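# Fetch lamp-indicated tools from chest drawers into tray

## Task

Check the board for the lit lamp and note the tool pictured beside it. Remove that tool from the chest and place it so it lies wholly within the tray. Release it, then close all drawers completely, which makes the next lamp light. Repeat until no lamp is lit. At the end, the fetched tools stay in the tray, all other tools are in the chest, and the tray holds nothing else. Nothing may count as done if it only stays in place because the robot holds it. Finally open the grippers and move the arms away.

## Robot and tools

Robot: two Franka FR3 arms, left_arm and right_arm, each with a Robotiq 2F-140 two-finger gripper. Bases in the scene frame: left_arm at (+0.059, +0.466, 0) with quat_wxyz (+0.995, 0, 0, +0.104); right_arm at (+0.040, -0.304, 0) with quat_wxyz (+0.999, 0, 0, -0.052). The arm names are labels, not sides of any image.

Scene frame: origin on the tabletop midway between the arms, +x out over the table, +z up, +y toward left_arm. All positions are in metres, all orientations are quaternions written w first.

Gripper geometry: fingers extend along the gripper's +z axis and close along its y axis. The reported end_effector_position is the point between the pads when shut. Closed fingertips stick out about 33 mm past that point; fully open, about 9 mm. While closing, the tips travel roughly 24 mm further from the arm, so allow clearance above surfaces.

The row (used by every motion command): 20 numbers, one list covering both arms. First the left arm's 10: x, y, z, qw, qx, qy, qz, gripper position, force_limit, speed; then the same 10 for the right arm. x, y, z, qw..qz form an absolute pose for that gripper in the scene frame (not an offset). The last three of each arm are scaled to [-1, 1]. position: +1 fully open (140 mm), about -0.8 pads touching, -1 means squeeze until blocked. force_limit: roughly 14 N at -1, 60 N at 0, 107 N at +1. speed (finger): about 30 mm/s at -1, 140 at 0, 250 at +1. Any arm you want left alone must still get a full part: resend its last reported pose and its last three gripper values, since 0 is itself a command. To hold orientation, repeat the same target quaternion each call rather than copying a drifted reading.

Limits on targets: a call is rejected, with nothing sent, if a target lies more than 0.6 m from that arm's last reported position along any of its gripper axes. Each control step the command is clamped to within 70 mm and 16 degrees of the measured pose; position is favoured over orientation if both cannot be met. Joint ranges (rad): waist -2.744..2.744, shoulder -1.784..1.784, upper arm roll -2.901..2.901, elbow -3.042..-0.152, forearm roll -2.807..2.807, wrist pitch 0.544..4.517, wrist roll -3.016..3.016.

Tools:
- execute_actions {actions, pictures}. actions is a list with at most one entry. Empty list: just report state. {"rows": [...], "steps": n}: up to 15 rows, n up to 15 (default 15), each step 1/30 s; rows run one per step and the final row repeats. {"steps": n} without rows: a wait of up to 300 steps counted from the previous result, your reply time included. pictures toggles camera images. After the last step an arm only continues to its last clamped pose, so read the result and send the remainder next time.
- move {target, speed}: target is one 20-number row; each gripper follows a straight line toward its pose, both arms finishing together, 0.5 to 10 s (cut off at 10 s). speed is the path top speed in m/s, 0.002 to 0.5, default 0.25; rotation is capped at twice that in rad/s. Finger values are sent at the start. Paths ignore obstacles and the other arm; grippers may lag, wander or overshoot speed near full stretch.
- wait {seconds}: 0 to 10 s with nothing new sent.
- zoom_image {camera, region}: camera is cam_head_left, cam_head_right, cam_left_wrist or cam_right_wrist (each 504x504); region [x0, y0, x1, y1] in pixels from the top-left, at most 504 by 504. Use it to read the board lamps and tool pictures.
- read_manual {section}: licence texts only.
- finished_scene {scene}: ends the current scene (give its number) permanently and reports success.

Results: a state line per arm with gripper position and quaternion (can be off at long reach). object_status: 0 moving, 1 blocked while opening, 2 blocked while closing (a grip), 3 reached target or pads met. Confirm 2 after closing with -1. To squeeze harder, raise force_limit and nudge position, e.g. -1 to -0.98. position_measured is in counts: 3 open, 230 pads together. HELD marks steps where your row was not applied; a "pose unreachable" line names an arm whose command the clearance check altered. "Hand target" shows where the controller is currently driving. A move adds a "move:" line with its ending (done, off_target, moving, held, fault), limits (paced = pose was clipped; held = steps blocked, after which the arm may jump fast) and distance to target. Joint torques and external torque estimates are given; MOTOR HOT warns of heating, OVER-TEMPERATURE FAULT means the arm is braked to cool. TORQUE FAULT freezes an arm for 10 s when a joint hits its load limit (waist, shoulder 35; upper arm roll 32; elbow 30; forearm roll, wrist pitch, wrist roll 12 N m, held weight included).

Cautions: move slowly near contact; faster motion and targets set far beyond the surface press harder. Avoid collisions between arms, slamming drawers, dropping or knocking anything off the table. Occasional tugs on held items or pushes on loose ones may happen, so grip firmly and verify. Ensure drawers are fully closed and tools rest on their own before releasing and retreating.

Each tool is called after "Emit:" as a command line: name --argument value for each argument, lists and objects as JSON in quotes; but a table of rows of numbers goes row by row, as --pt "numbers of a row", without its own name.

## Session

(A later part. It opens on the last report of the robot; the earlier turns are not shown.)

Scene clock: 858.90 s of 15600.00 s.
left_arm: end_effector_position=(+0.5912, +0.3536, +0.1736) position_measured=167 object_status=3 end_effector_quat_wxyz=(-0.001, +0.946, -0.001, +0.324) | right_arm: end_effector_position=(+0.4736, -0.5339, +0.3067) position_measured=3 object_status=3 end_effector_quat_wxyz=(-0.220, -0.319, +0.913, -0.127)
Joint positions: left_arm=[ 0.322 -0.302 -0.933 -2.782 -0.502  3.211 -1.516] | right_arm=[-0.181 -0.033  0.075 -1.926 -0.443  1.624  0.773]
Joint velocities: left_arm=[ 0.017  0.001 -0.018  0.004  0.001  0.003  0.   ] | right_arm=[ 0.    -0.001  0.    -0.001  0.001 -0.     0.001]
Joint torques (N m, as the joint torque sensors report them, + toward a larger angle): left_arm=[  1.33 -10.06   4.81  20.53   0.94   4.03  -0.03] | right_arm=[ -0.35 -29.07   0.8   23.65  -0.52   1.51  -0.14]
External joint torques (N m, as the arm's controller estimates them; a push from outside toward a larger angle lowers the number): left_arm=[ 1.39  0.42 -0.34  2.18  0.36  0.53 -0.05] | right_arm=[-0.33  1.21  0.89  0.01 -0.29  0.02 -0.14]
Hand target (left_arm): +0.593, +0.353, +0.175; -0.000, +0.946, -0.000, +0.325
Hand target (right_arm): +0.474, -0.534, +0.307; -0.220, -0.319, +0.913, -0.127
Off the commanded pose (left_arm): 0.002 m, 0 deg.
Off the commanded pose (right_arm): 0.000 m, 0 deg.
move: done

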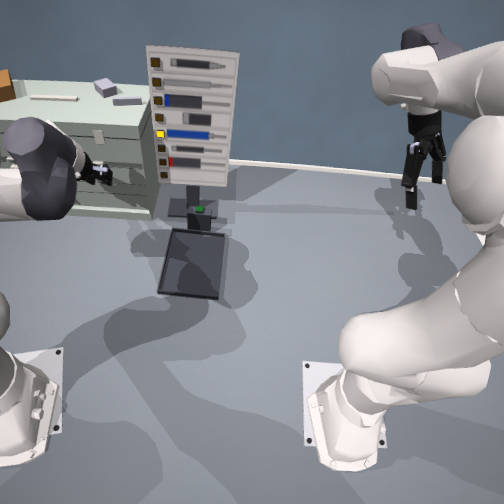

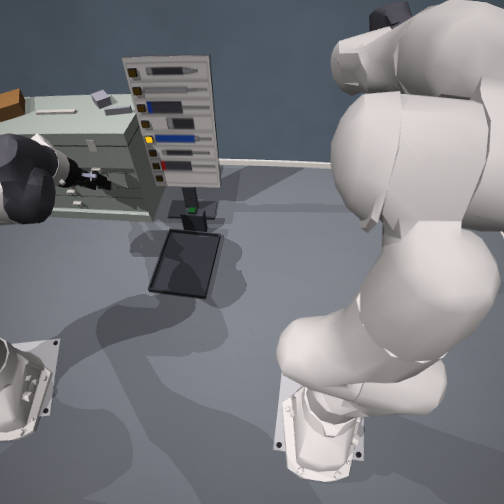

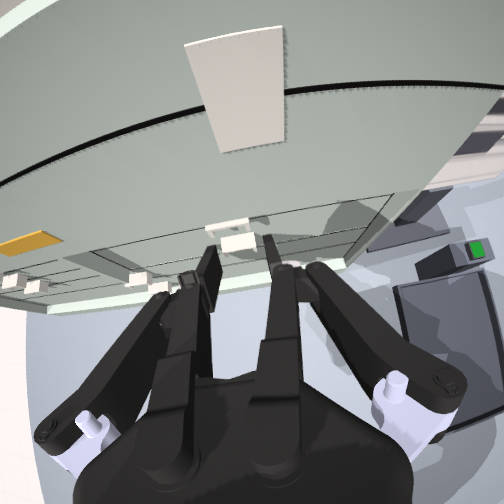

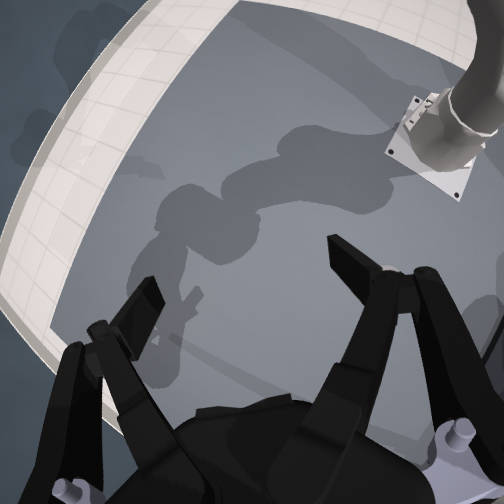

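Emit:
move --target '[0.595,0.353,0.181,0,0.9455,0,0.3256,-0.3,0,0,0.4736,-0.5339,0.3067,-0.220,-0.319,0.913,-0.127,1,0,0]' --speed 0.02

Emit:
move --target '[0.593,0.353,0.181,0,0.9455,0,0.3256,-1,0,0,0.4736,-0.5339,0.3067,-0.220,-0.319,0.913,-0.127,1,0,0]' --speed 0.02

Emit:
zoom_image --camera "cam_left_wrist" --region '[100,140,380,340]'

Scene clock: 885.43 s of 15600.00 s.
left_arm: end_effector_position=(+0.5912, +0.3538, +0.1753) position_measured=167 object_status=3 end_effector_quat_wxyz=(+0.000, +0.948, +0.001, +0.320) | right_arm: end_effector_position=(+0.4736, -0.5339, +0.3067) position_measured=3 object_status=3 end_effector_quat_wxyz=(-0.220, -0.319, +0.913, -0.127)
Joint positions: left_arm=[ 0.313 -0.31  -0.919 -2.776 -0.502  3.189 -1.515] | right_arm=[-0.181 -0.033  0.075 -1.926 -0.443  1.624  0.773]
Joint velocities: left_arm=[-0.002 -0.003  0.005  0.004  0.    -0.01   0.   ] | right_arm=[-0.     0.    -0.    -0.001 -0.002 -0.    -0.001]
Joint torques (N m, as the joint torque sensors report them, + toward a larger angle): left_arm=[ -0.57 -13.15   6.82  22.73   0.61   4.34   0.08] | right_arm=[ -0.37 -29.75   0.47  23.67  -0.5    1.51  -0.13]
External joint torques (N m, as the arm's controller estimates them; a push from outside toward a larger angle lowers the number): left_arm=[-0.58 -2.6   1.55  4.25  0.02  0.84  0.07] | right_arm=[-0.28  0.29  0.63  0.15 -0.26  0.04 -0.14]
Hand target (left_arm): +0.595, +0.353, +0.181; +0.000, +0.945, +0.000, +0.326
Hand target (right_arm): +0.474, -0.534, +0.307; -0.220, -0.319, +0.913, -0.127
Off the commanded pose (left_arm): 0.007 m, 1 deg.
Off the commanded pose (right_arm): 0.000 m, 0 deg.
After step 90, 22.83 s passed at rest.
move: off_target (left_arm)

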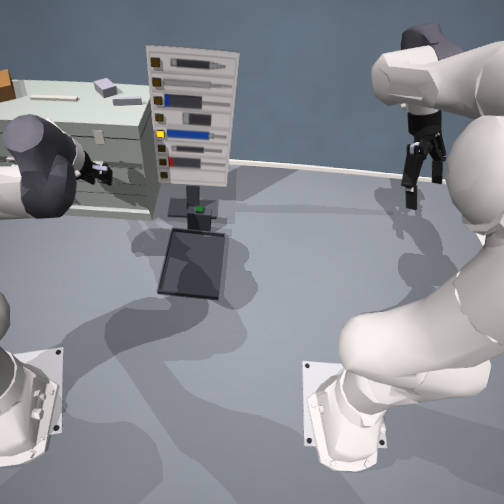

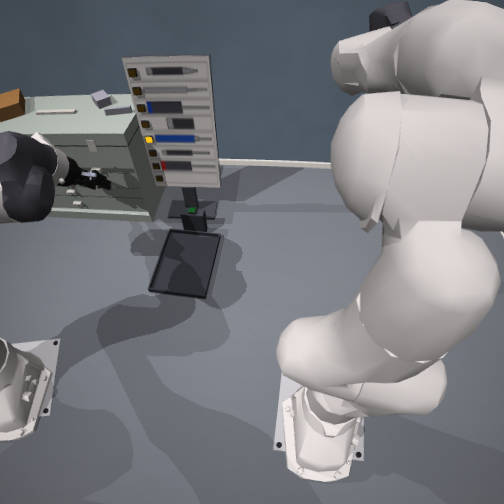

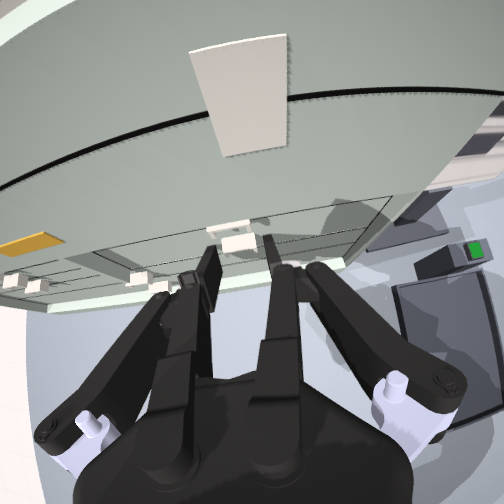

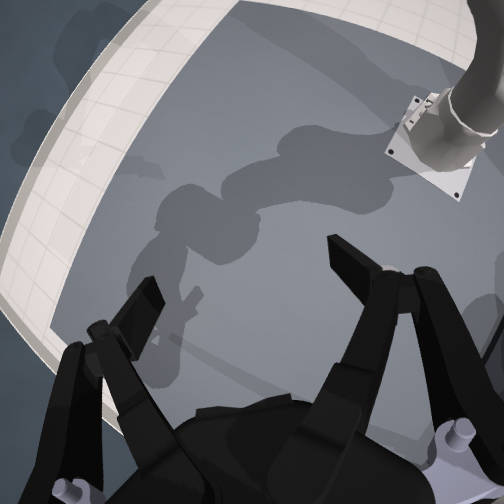

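Scene clock: 886.13 s of 15600.00 s.
left_arm: end_effector_position=(+0.5900, +0.3535, +0.1755) position_measured=193 object_status=2 end_effector_quat_wxyz=(+0.001, +0.948, +0.001, +0.319) | right_arm: end_effector_position=(+0.4736, -0.5339, +0.3067) position_measured=3 object_status=3 end_effector_quat_wxyz=(-0.220, -0.319, +0.913, -0.127)
Joint positions: left_arm=[ 0.302 -0.312 -0.909 -2.778 -0.502  3.185 -1.515] | right_arm=[-0.181 -0.033  0.075 -1.926 -0.443  1.624  0.773]
Joint velocities: left_arm=[-0.003 -0.     0.003  0.     0.    -0.002  0.001] | right_arm=[ 0.    -0.001 -0.001 -0.001 -0.001  0.    -0.001]
Joint torques (N m, as the joint torque sensors report them, + toward a larger angle): left_arm=[ -1.71 -14.28   7.06  20.31   0.43   4.61   0.07] | right_arm=[ -0.31 -29.43   0.93  23.74  -0.54   1.5   -0.04]
External joint torques (N m, as the arm's controller estimates them; a push from outside toward a larger angle lowers the number): left_arm=[-1.69 -3.64  1.84  1.78 -0.17  1.12  0.06] | right_arm=[-0.3   0.67  1.01  0.18 -0.31  0.01 -0.05]
Hand target (left_arm): +0.593, +0.353, +0.181; +0.000, +0.946, +0.000, +0.326
Hand target (right_arm): +0.474, -0.534, +0.307; -0.220, -0.319, +0.913, -0.127
Off the commanded pose (left_arm): 0.006 m, 1 deg.
Off the commanded pose (right_arm): 0.000 m, 0 deg.
move: off_target (left_arm)

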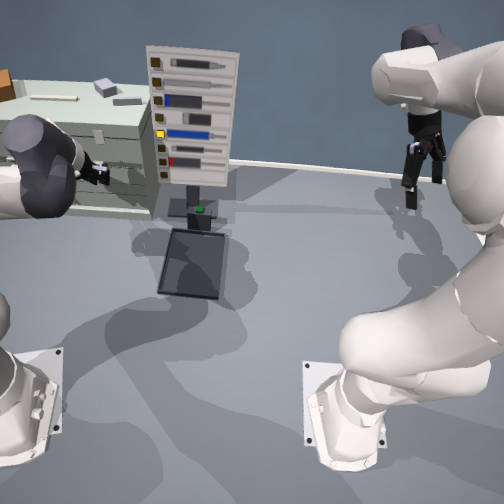

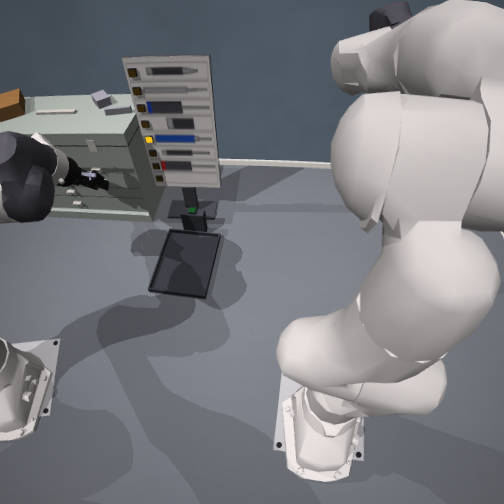

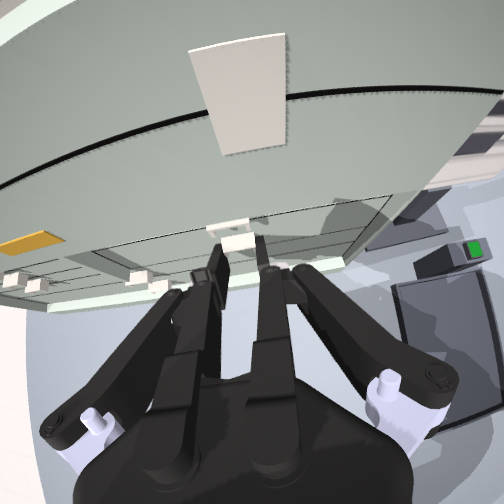

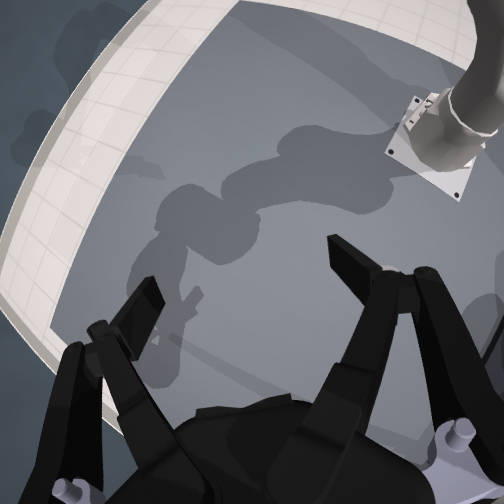

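Region (100, 140, 380, 340) of cam_left_wrist's 504x504 image, scaled by 1.800, with more detail than that image has; it fills the top 360 rows of this view, and the rest is white.

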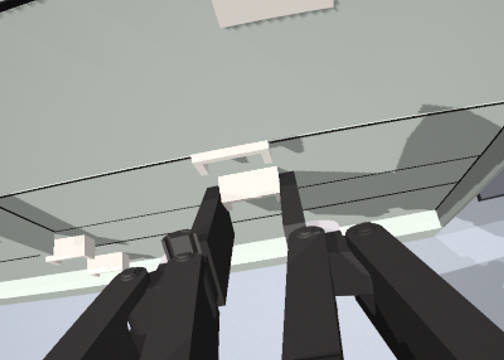

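Emit:
move --target '[0.556,0.353,0.176,0,0.9455,0,0.3256,-1,0,0,0.4736,-0.5339,0.3067,-0.220,-0.319,0.913,-0.127,1,0,0]' --speed 0.05

Emit:
move --target '[0.556,0.353,0.176,0,0.9455,0,0.3256,-0.35,0,0,0.4736,-0.5339,0.3067,-0.220,-0.319,0.913,-0.127,1,0,0]' --speed 0.05

Scene clock: 894.47 s of 15600.00 s.
left_arm: end_effector_position=(+0.5566, +0.3544, +0.1753) position_measured=193 object_status=2 end_effector_quat_wxyz=(+0.001, +0.946, +0.002, +0.324) | right_arm: end_effector_position=(+0.4736, -0.5339, +0.3067) position_measured=3 object_status=3 end_effector_quat_wxyz=(-0.220, -0.319, +0.913, -0.127)
Joint positions: left_arm=[ 0.114 -0.392 -0.784 -2.879 -0.561  3.197 -1.513] | right_arm=[-0.181 -0.033  0.075 -1.926 -0.443  1.624  0.773]
Joint velocities: left_arm=[-0.018  0.001  0.016 -0.006 -0.     0.003 -0.   ] | right_arm=[ 0.001  0.001  0.    -0.001  0.001 -0.    -0.   ]
Joint torques (N m, as the joint torque sensors report them, + toward a larger angle): left_arm=[ -2.79 -11.83   4.74  18.64   0.22   3.86   0.06] | right_arm=[  0.04 -29.96   1.05  23.51  -0.51   1.48  -0.18]
External joint torques (N m, as the arm's controller estimates them; a push from outside toward a larger angle lowers the number): left_arm=[-2.79 -1.76 -0.32  0.59 -0.39  0.38  0.04] | right_arm=[ 0.04  0.11  1.12 -0.05 -0.29  0.   -0.19]
Hand target (left_arm): +0.556, +0.353, +0.176; +0.001, +0.945, +0.000, +0.326
Hand target (right_arm): +0.474, -0.534, +0.307; -0.220, -0.319, +0.913, -0.127
Off the commanded pose (left_arm): 0.002 m, 0 deg.
Off the commanded pose (right_arm): 0.000 m, 0 deg.
After step 90, 4.37 s passed at rest.
move: done

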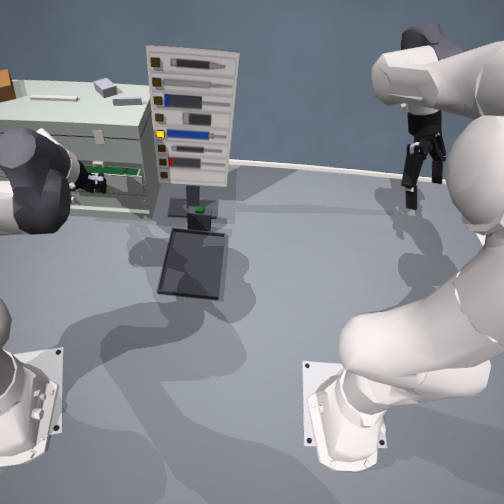

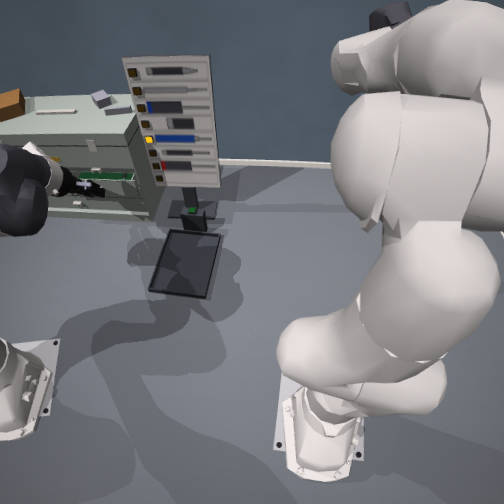

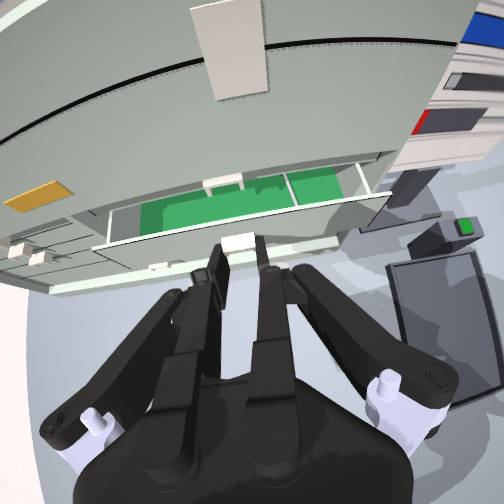

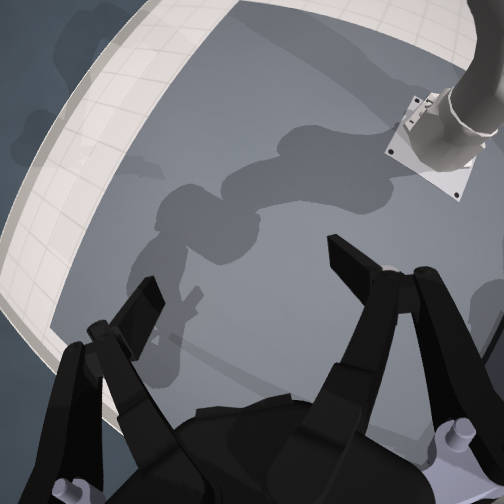

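Scene clock: 895.17 s of 15600.00 s.
left_arm: end_effector_position=(+0.5565, +0.3536, +0.1759) position_measured=173 object_status=3 end_effector_quat_wxyz=(+0.000, +0.946, +0.001, +0.325) | right_arm: end_effector_position=(+0.4736, -0.5339, +0.3067) position_measured=3 object_status=3 end_effector_quat_wxyz=(-0.220, -0.319, +0.913, -0.127)
Joint positions: left_arm=[ 0.114 -0.394 -0.787 -2.879 -0.561  3.196 -1.513] | right_arm=[-0.181 -0.033  0.075 -1.926 -0.443  1.624  0.773]
Joint velocities: left_arm=[-0.    -0.001 -0.     0.     0.001 -0.     0.001] | right_arm=[-0.001  0.001  0.001 -0.     0.    -0.    -0.001]
Joint torques (N m, as the joint torque sensors report them, + toward a larger angle): left_arm=[ -0.36 -11.48   5.05  17.63   0.52   3.75   0.01] | right_arm=[ -0.19 -29.68   0.61  23.78  -0.54   1.45  -0.11]
External joint torques (N m, as the arm's controller estimates them; a push from outside toward a larger angle lowers the number): left_arm=[-0.37 -1.38 -0.1  -0.46 -0.08  0.25 -0.01] | right_arm=[-0.15  0.3   0.73  0.29 -0.31 -0.02 -0.12]
Hand target (left_arm): +0.556, +0.353, +0.176; -0.000, +0.946, +0.000, +0.326
Hand target (right_arm): +0.474, -0.534, +0.307; -0.220, -0.319, +0.913, -0.127
Off the commanded pose (left_arm): 0.001 m, 0 deg.
Off the commanded pose (right_arm): 0.000 m, 0 deg.
move: done

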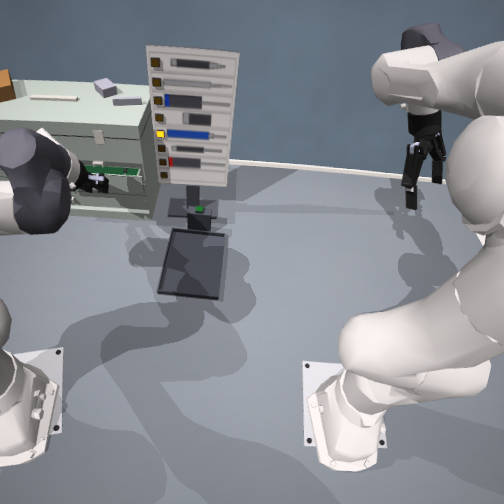

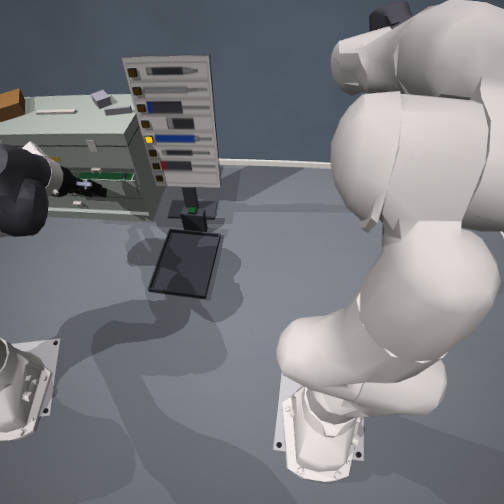

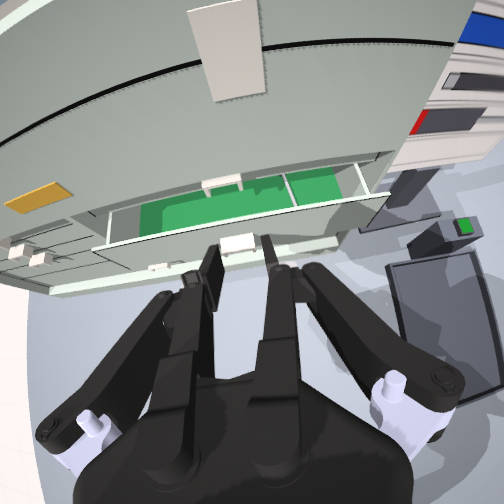

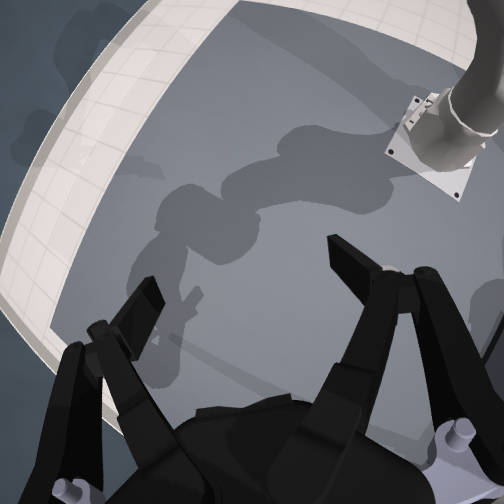

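Emit:
move --target '[0.567,0.353,0.177,0,0.9877,0,0.1564,-0.35,0,0,0.4736,-0.5339,0.3067,-0.220,-0.319,0.913,-0.127,1,0,0]' --speed 0.12

Emit:
move --target '[0.567,0.353,0.177,0,0.9877,0,0.1564,-1,0,0,0.4736,-0.5339,0.3067,-0.220,-0.319,0.913,-0.127,1,0,0]' --speed 0.12

Scene clock: 913.70 s of 15600.00 s.
left_arm: end_effector_position=(+0.5658, +0.3507, +0.1787) position_measured=173 object_status=3 end_effector_quat_wxyz=(-0.002, +0.987, -0.003, +0.158) | right_arm: end_effector_position=(+0.4736, -0.5339, +0.3067) position_measured=3 object_status=3 end_effector_quat_wxyz=(-0.220, -0.319, +0.913, -0.127)
Joint positions: left_arm=[ 0.387 -0.363 -0.873 -2.559 -0.366  2.603 -1.565] | right_arm=[-0.181 -0.033  0.075 -1.926 -0.443  1.624  0.773]
Joint velocities: left_arm=[ 0.004 -0.001 -0.005  0.001  0.    -0.011 -0.007] | right_arm=[ 0.001 -0.    -0.002  0.    -0.    -0.001 -0.   ]
Joint torques (N m, as the joint torque sensors report them, + toward a larger angle): left_arm=[  2.36 -10.55   7.08  23.45   1.04   2.75  -0.11] | right_arm=[ -0.53 -30.14   1.1   23.7   -0.53   1.42  -0.12]
External joint torques (N m, as the arm's controller estimates them; a push from outside toward a larger angle lowers the number): left_arm=[ 2.39  0.23  0.15  1.9   0.38 -0.42 -0.12] | right_arm=[-0.49 -0.08  1.22  0.17 -0.31 -0.06 -0.13]
Hand target (left_arm): +0.565, +0.351, +0.178; -0.002, +0.988, +0.000, +0.156
Hand target (right_arm): +0.474, -0.534, +0.307; -0.220, -0.319, +0.913, -0.127
Off the commanded pose (left_arm): 0.003 m, 0 deg.
Off the commanded pose (right_arm): 0.000 m, 0 deg.
After step 90, 13.47 s passed at rest.
move: done

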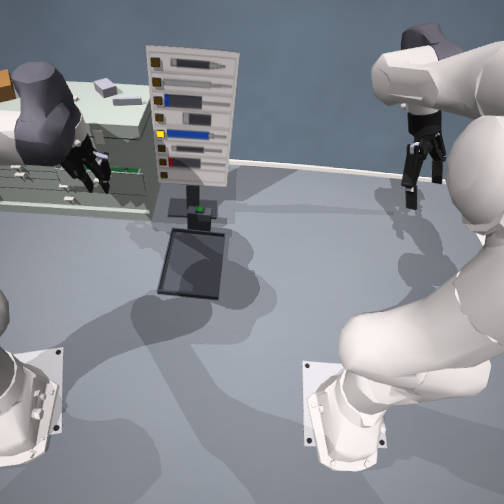

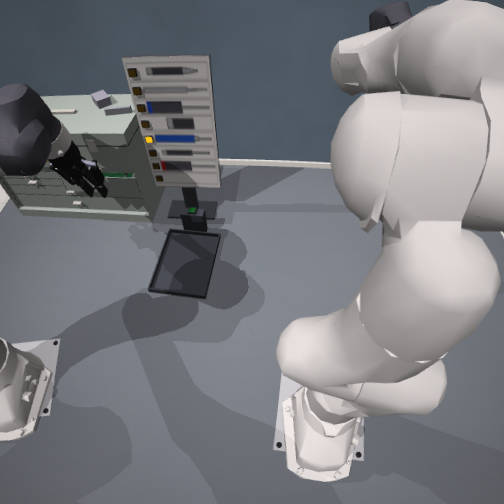

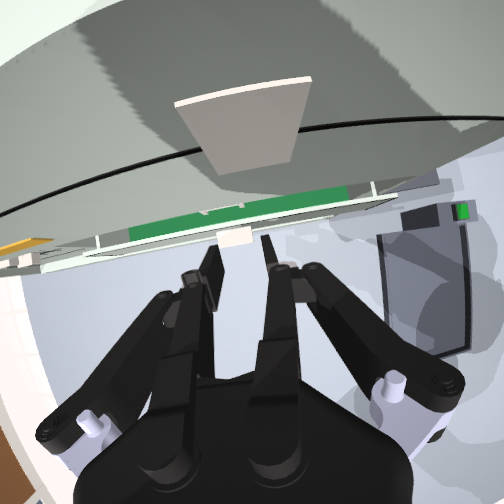

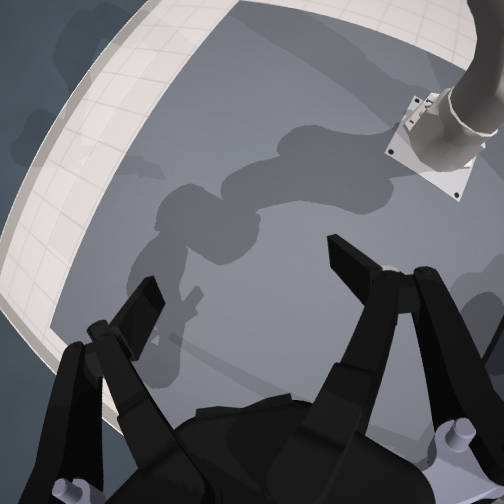

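Scene clock: 914.40 s of 15600.00 s.
left_arm: end_effector_position=(+0.5676, +0.3520, +0.1789) position_measured=194 object_status=2 end_effector_quat_wxyz=(-0.000, +0.987, -0.001, +0.159) | right_arm: end_effector_position=(+0.4736, -0.5339, +0.3067) position_measured=3 object_status=3 end_effector_quat_wxyz=(-0.220, -0.319, +0.913, -0.127)
Joint positions: left_arm=[ 0.391 -0.358 -0.872 -2.556 -0.365  2.605 -1.565] | right_arm=[-0.181 -0.033  0.075 -1.926 -0.443  1.624  0.773]
Joint velocities: left_arm=[-0.     0.002 -0.    -0.     0.     0.001 -0.001] | right_arm=[-0.    -0.     0.     0.001  0.001  0.    -0.001]
Joint torques (N m, as the joint torque sensors report them, + toward a larger angle): left_arm=[ 1.42 -8.28  6.8  22.08  1.11  3.14 -0.04] | right_arm=[ -0.18 -29.43   0.84  23.67  -0.51   1.5   -0.14]
External joint torques (N m, as the arm's controller estimates them; a push from outside toward a larger angle lowers the number): left_arm=[ 1.42  2.54 -0.04  0.58  0.45 -0.02 -0.05] | right_arm=[-0.09  0.75  1.    0.05 -0.27  0.01 -0.15]
Hand target (left_arm): +0.567, +0.353, +0.177; -0.000, +0.988, -0.000, +0.156
Hand target (right_arm): +0.474, -0.534, +0.307; -0.220, -0.319, +0.913, -0.127
Off the commanded pose (left_arm): 0.002 m, 0 deg.
Off the commanded pose (right_arm): 0.000 m, 0 deg.
move: done

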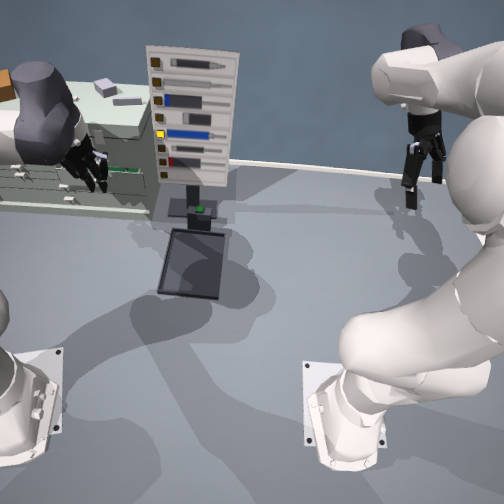

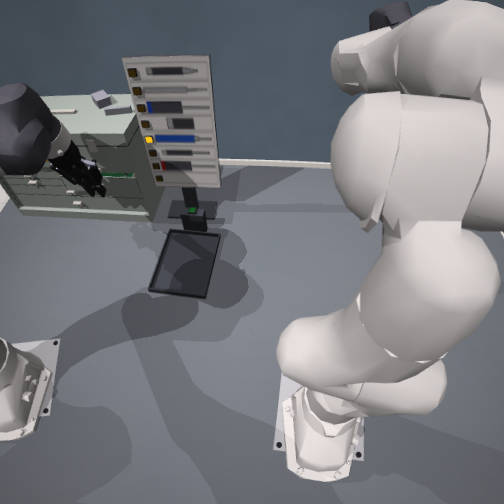

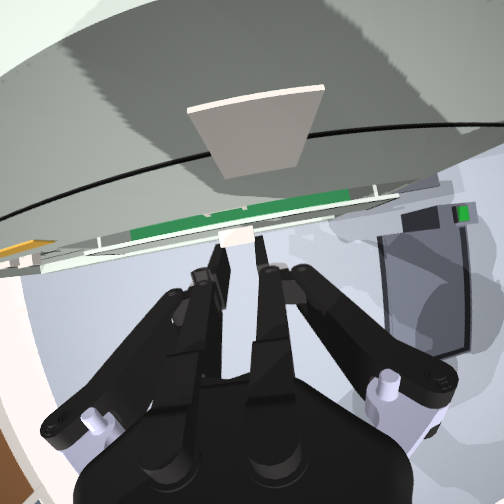

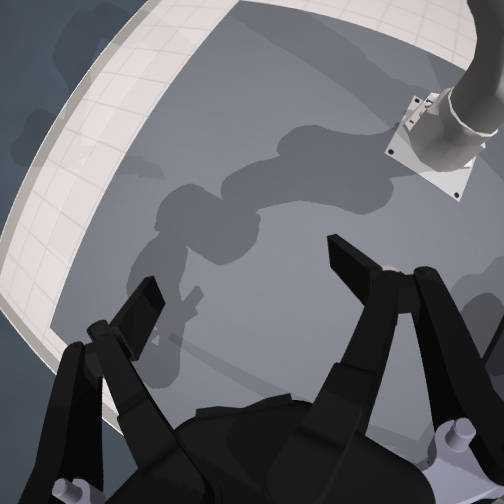

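Emit:
move --target '[0.465,0.353,0.178,0,0.9877,0,0.1564,-1,0,0,0.4736,-0.5339,0.3067,-0.220,-0.319,0.913,-0.127,1,0,0]' --speed 0.08

Scene clock: 921.97 s of 15600.00 s.
left_arm: end_effector_position=(+0.4680, +0.3537, +0.1794) position_measured=194 object_status=2 end_effector_quat_wxyz=(+0.003, +0.987, +0.001, +0.160) | right_arm: end_effector_position=(+0.4736, -0.5339, +0.3067) position_measured=3 object_status=3 end_effector_quat_wxyz=(-0.220, -0.319, +0.913, -0.127)
Joint positions: left_arm=[ 0.079 -0.69  -0.679 -2.826 -0.545  2.51  -1.506] | right_arm=[-0.181 -0.033  0.075 -1.926 -0.443  1.624  0.773]
Joint velocities: left_arm=[-0.007 -0.003  0.01  -0.003 -0.    -0.008  0.   ] | right_arm=[ 0.001  0.003  0.001  0.    -0.     0.     0.   ]
Joint torques (N m, as the joint torque sensors report them, + toward a larger angle): left_arm=[-3.18 -6.7   9.37 22.18 -0.12  2.33  0.02] | right_arm=[ -0.21 -29.65   0.52  23.59  -0.51   1.45  -0.14]
External joint torques (N m, as the arm's controller estimates them; a push from outside toward a larger angle lowers the number): left_arm=[-3.23 -1.77  1.59  1.26 -0.85 -0.83  0.01] | right_arm=[-0.21  0.25  0.61  0.11 -0.29 -0.03 -0.15]
Hand target (left_arm): +0.466, +0.351, +0.178; +0.005, +0.988, -0.000, +0.157
Hand target (right_arm): +0.474, -0.534, +0.307; -0.220, -0.319, +0.913, -0.127
Off the commanded pose (left_arm): 0.003 m, 1 deg.
Off the commanded pose (right_arm): 0.000 m, 0 deg.
After step 90, 2.90 s passed at rest.
move: done

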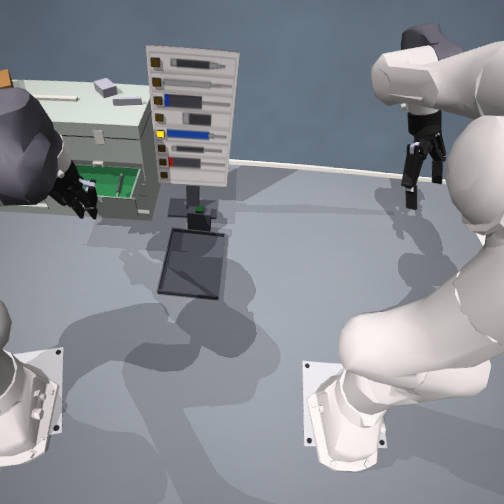

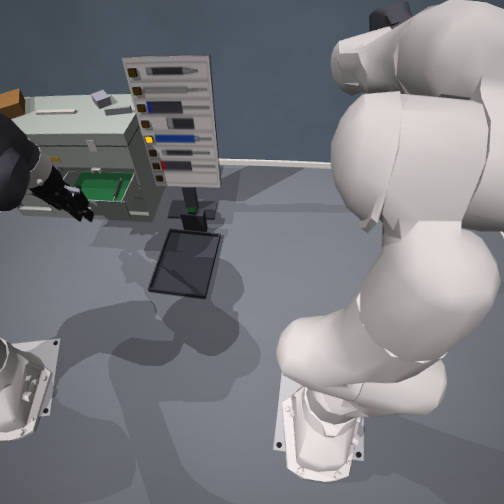

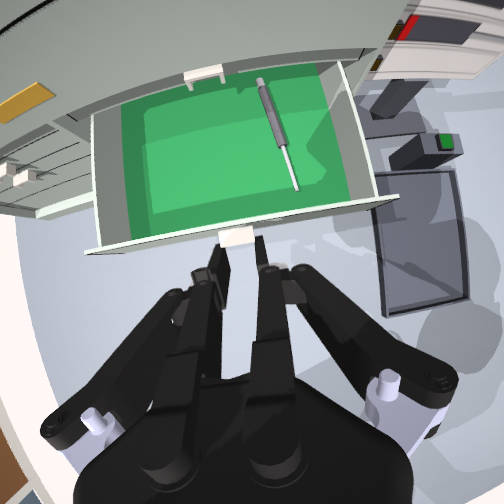

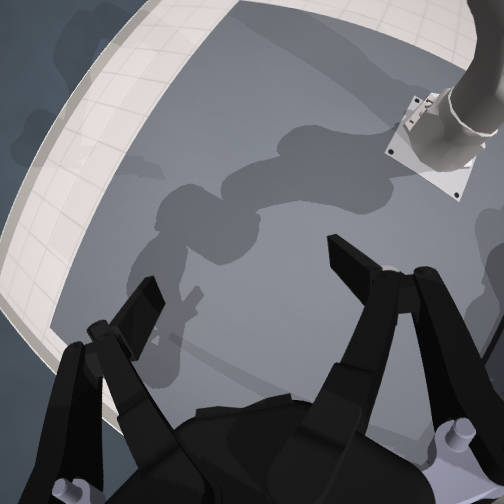

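Emit:
move --target '[0.57,0.353,0.178,0,0.9877,0,0.1564,-1,0,0,0.4736,-0.5339,0.3067,-0.220,-0.319,0.913,-0.127,1,0,0]' --speed 0.1

Emit:
move --target '[0.565,0.353,0.176,0,0.9455,0,0.3256,-0.3,0,0,0.4736,-0.5339,0.3067,-0.220,-0.319,0.913,-0.127,1,0,0]' --speed 0.15

Emit:
move --target '[0.595,0.353,0.176,0,0.9455,0,0.3256,-0.3,0,0,0.4736,-0.5339,0.3067,-0.220,-0.319,0.913,-0.127,1,0,0]' --speed 0.04

Scene clock: 940.17 s of 15600.00 s.
left_arm: end_effector_position=(+0.5694, +0.3522, +0.1789) position_measured=194 object_status=2 end_effector_quat_wxyz=(-0.004, +0.988, -0.007, +0.157) | right_arm: end_effector_position=(+0.4736, -0.5339, +0.3067) position_measured=3 object_status=3 end_effector_quat_wxyz=(-0.220, -0.319, +0.913, -0.127)
Joint positions: left_arm=[ 0.394 -0.348 -0.873 -2.547 -0.34   2.601 -1.572] | right_arm=[-0.181 -0.033  0.075 -1.926 -0.443  1.624  0.773]
Joint velocities: left_arm=[ 0.029 -0.001 -0.031  0.007  0.003  0.002 -0.034] | right_arm=[-0.001 -0.    -0.     0.001 -0.     0.    -0.   ]
Joint torques (N m, as the joint torque sensors report them, + toward a larger angle): left_arm=[  2.83 -10.31   7.45  21.12   1.51   3.21  -0.21] | right_arm=[ -0.29 -29.75   0.95  23.54  -0.49   1.46  -0.11]
External joint torques (N m, as the arm's controller estimates them; a push from outside toward a larger angle lowers the number): left_arm=[ 2.77  0.78  0.63 -0.35  0.87  0.08 -0.21] | right_arm=[-0.27  0.4   1.04 -0.09 -0.26 -0.04 -0.12]
Hand target (left_arm): +0.569, +0.355, +0.178; -0.005, +0.988, +0.000, +0.155
Hand target (right_arm): +0.474, -0.534, +0.307; -0.220, -0.319, +0.913, -0.127
Off the commanded pose (left_arm): 0.001 m, 1 deg.
Off the commanded pose (right_arm): 0.000 m, 0 deg.
After step 90, 13.80 s passed at rest.
move: done

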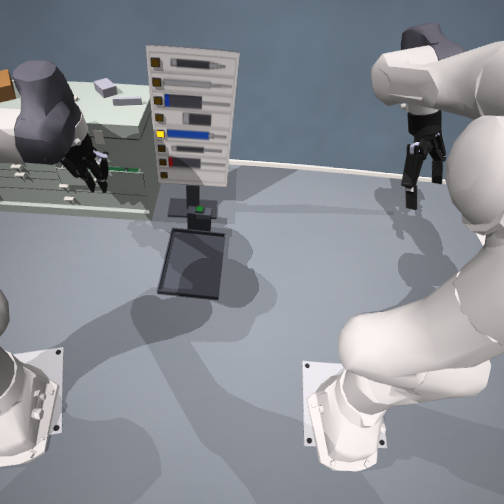

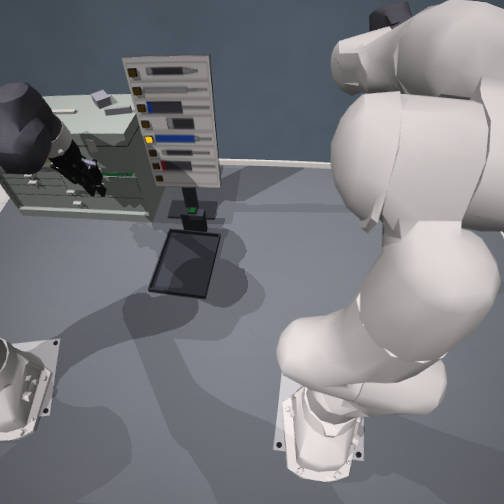

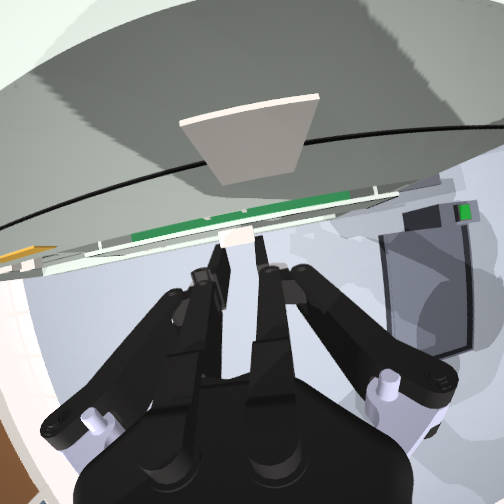

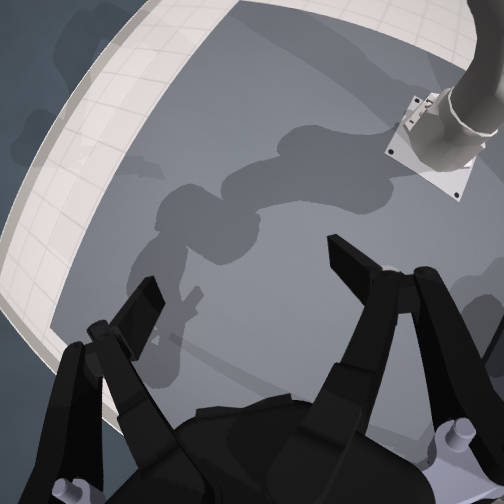

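Scene clock: 942.07 s of 15600.00 s.
left_arm: end_effector_position=(+0.5667, +0.3553, +0.1747) position_measured=167 object_status=3 end_effector_quat_wxyz=(+0.002, +0.946, +0.003, +0.325) | right_arm: end_effector_position=(+0.4736, -0.5339, +0.3067) position_measured=3 object_status=3 end_effector_quat_wxyz=(-0.220, -0.319, +0.913, -0.127)
Joint positions: left_arm=[ 0.153 -0.359 -0.798 -2.854 -0.531  3.209 -1.521] | right_arm=[-0.181 -0.033  0.075 -1.926 -0.443  1.624  0.773]
Joint velocities: left_arm=[-0.001  0.001  0.001  0.001 -0.001  0.014  0.001] | right_arm=[-0.    -0.001  0.     0.001  0.001  0.001 -0.001]
Joint torques (N m, as the joint torque sensors report them, + toward a larger angle): left_arm=[ -1.72 -10.92   5.87  17.15   1.05   4.     0.27] | right_arm=[ -0.34 -29.98   1.    23.61  -0.52   1.48  -0.15]
External joint torques (N m, as the arm's controller estimates them; a push from outside toward a larger angle lowers the number): left_arm=[-1.68 -0.07  1.   -1.    0.45  0.51  0.25] | right_arm=[-0.42  0.33  0.99 -0.1  -0.3  -0.02 -0.16]
Hand target (left_arm): +0.567, +0.355, +0.175; +0.001, +0.945, +0.000, +0.326
Hand target (right_arm): +0.474, -0.534, +0.307; -0.220, -0.319, +0.913, -0.127
Off the commanded pose (left_arm): 0.003 m, 0 deg.
Off the commanded pose (right_arm): 0.000 m, 0 deg.
move: done

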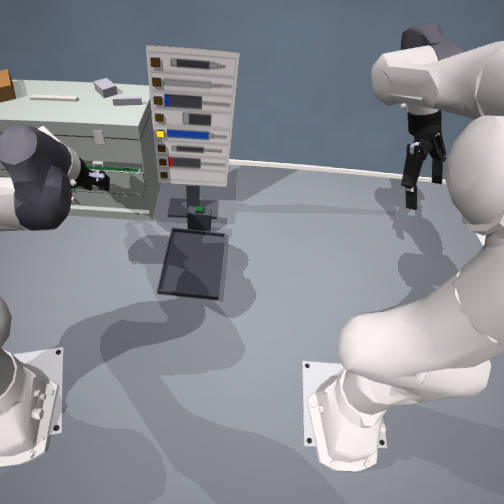

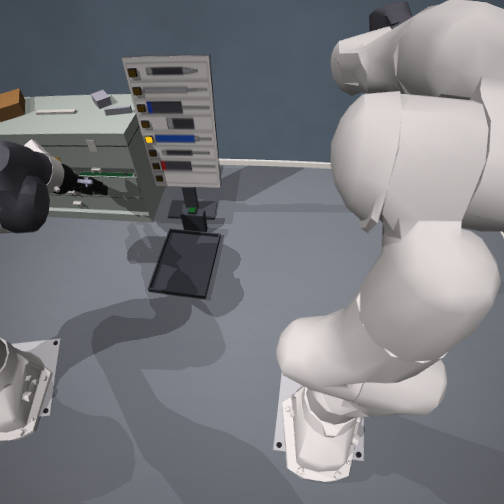

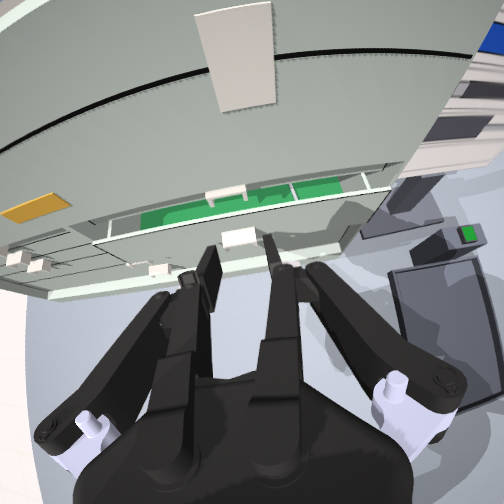

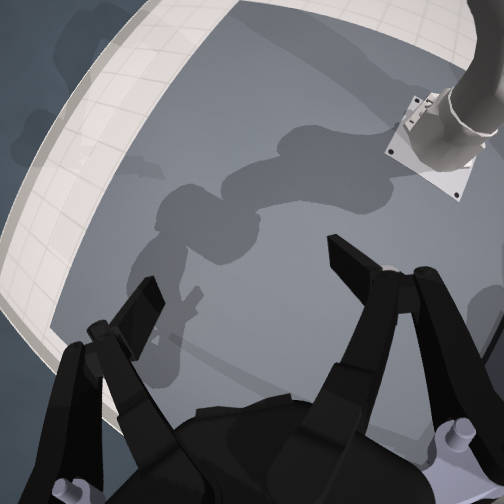

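Scene clock: 943.03 s of 15600.00 s.
left_arm: end_effector_position=(+0.5926, +0.3546, +0.1741) position_measured=167 object_status=3 end_effector_quat_wxyz=(-0.002, +0.946, -0.002, +0.324) | right_arm: end_effector_position=(+0.4736, -0.5339, +0.3067) position_measured=3 object_status=3 end_effector_quat_wxyz=(-0.220, -0.319, +0.913, -0.127)
Joint positions: left_arm=[ 0.33  -0.302 -0.936 -2.779 -0.488  3.209 -1.522] | right_arm=[-0.181 -0.033  0.075 -1.926 -0.443  1.624  0.773]
Joint velocities: left_arm=[ 0.033 -0.003 -0.036  0.004  0.001 -0.001  0.001] | right_arm=[ 0.     0.002  0.    -0.    -0.     0.001  0.001]
Joint torques (N m, as the joint torque sensors report them, + toward a larger angle): left_arm=[ 2.26 -9.11  4.15 22.84  0.87  3.83 -0.16] | right_arm=[  0.13 -29.59   0.76  23.66  -0.51   1.44  -0.13]
External joint torques (N m, as the arm's controller estimates them; a push from outside toward a larger angle lowers the number): left_arm=[ 2.18  1.17 -1.15  4.61  0.34  0.35 -0.18] | right_arm=[ 0.17  0.33  0.88  0.16 -0.28 -0.04 -0.14]
Hand target (left_arm): +0.595, +0.353, +0.176; -0.001, +0.946, -0.000, +0.325
Hand target (right_arm): +0.474, -0.534, +0.307; -0.220, -0.319, +0.913, -0.127
Off the commanded pose (left_arm): 0.003 m, 0 deg.
Off the commanded pose (right_arm): 0.000 m, 0 deg.
move: done

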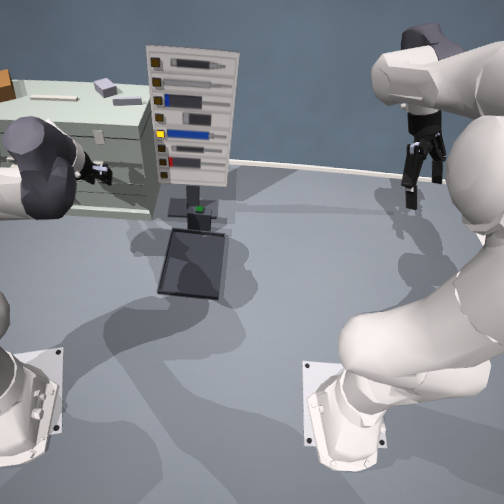

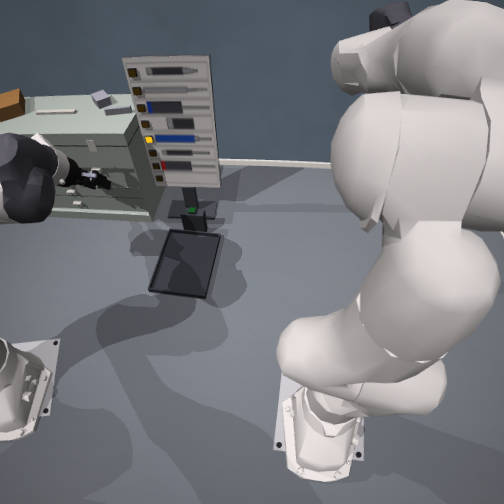

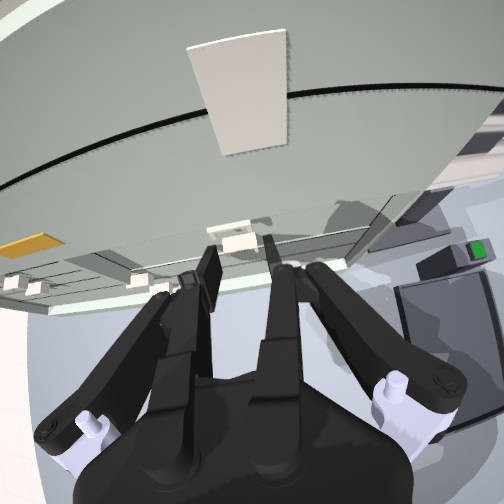

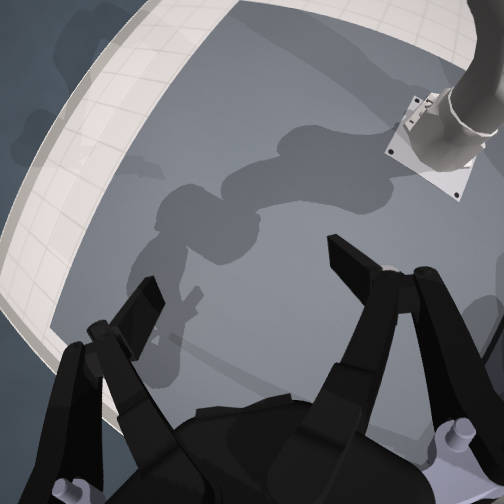

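Emit:
zoom_image --camera "cam_left_wrist" --region '[100,160,400,320]'

Region (100, 160, 400, 320) of cam_left_wrist's 504x504 image, scaled by 1.680, with more detail than that image has; it fills the top 269 rows of this view, and the rest is white.

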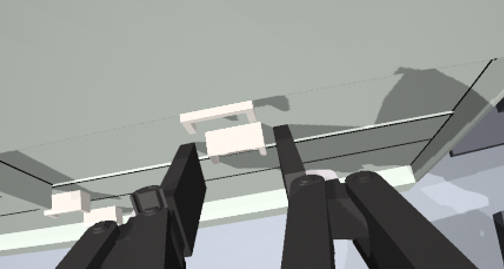

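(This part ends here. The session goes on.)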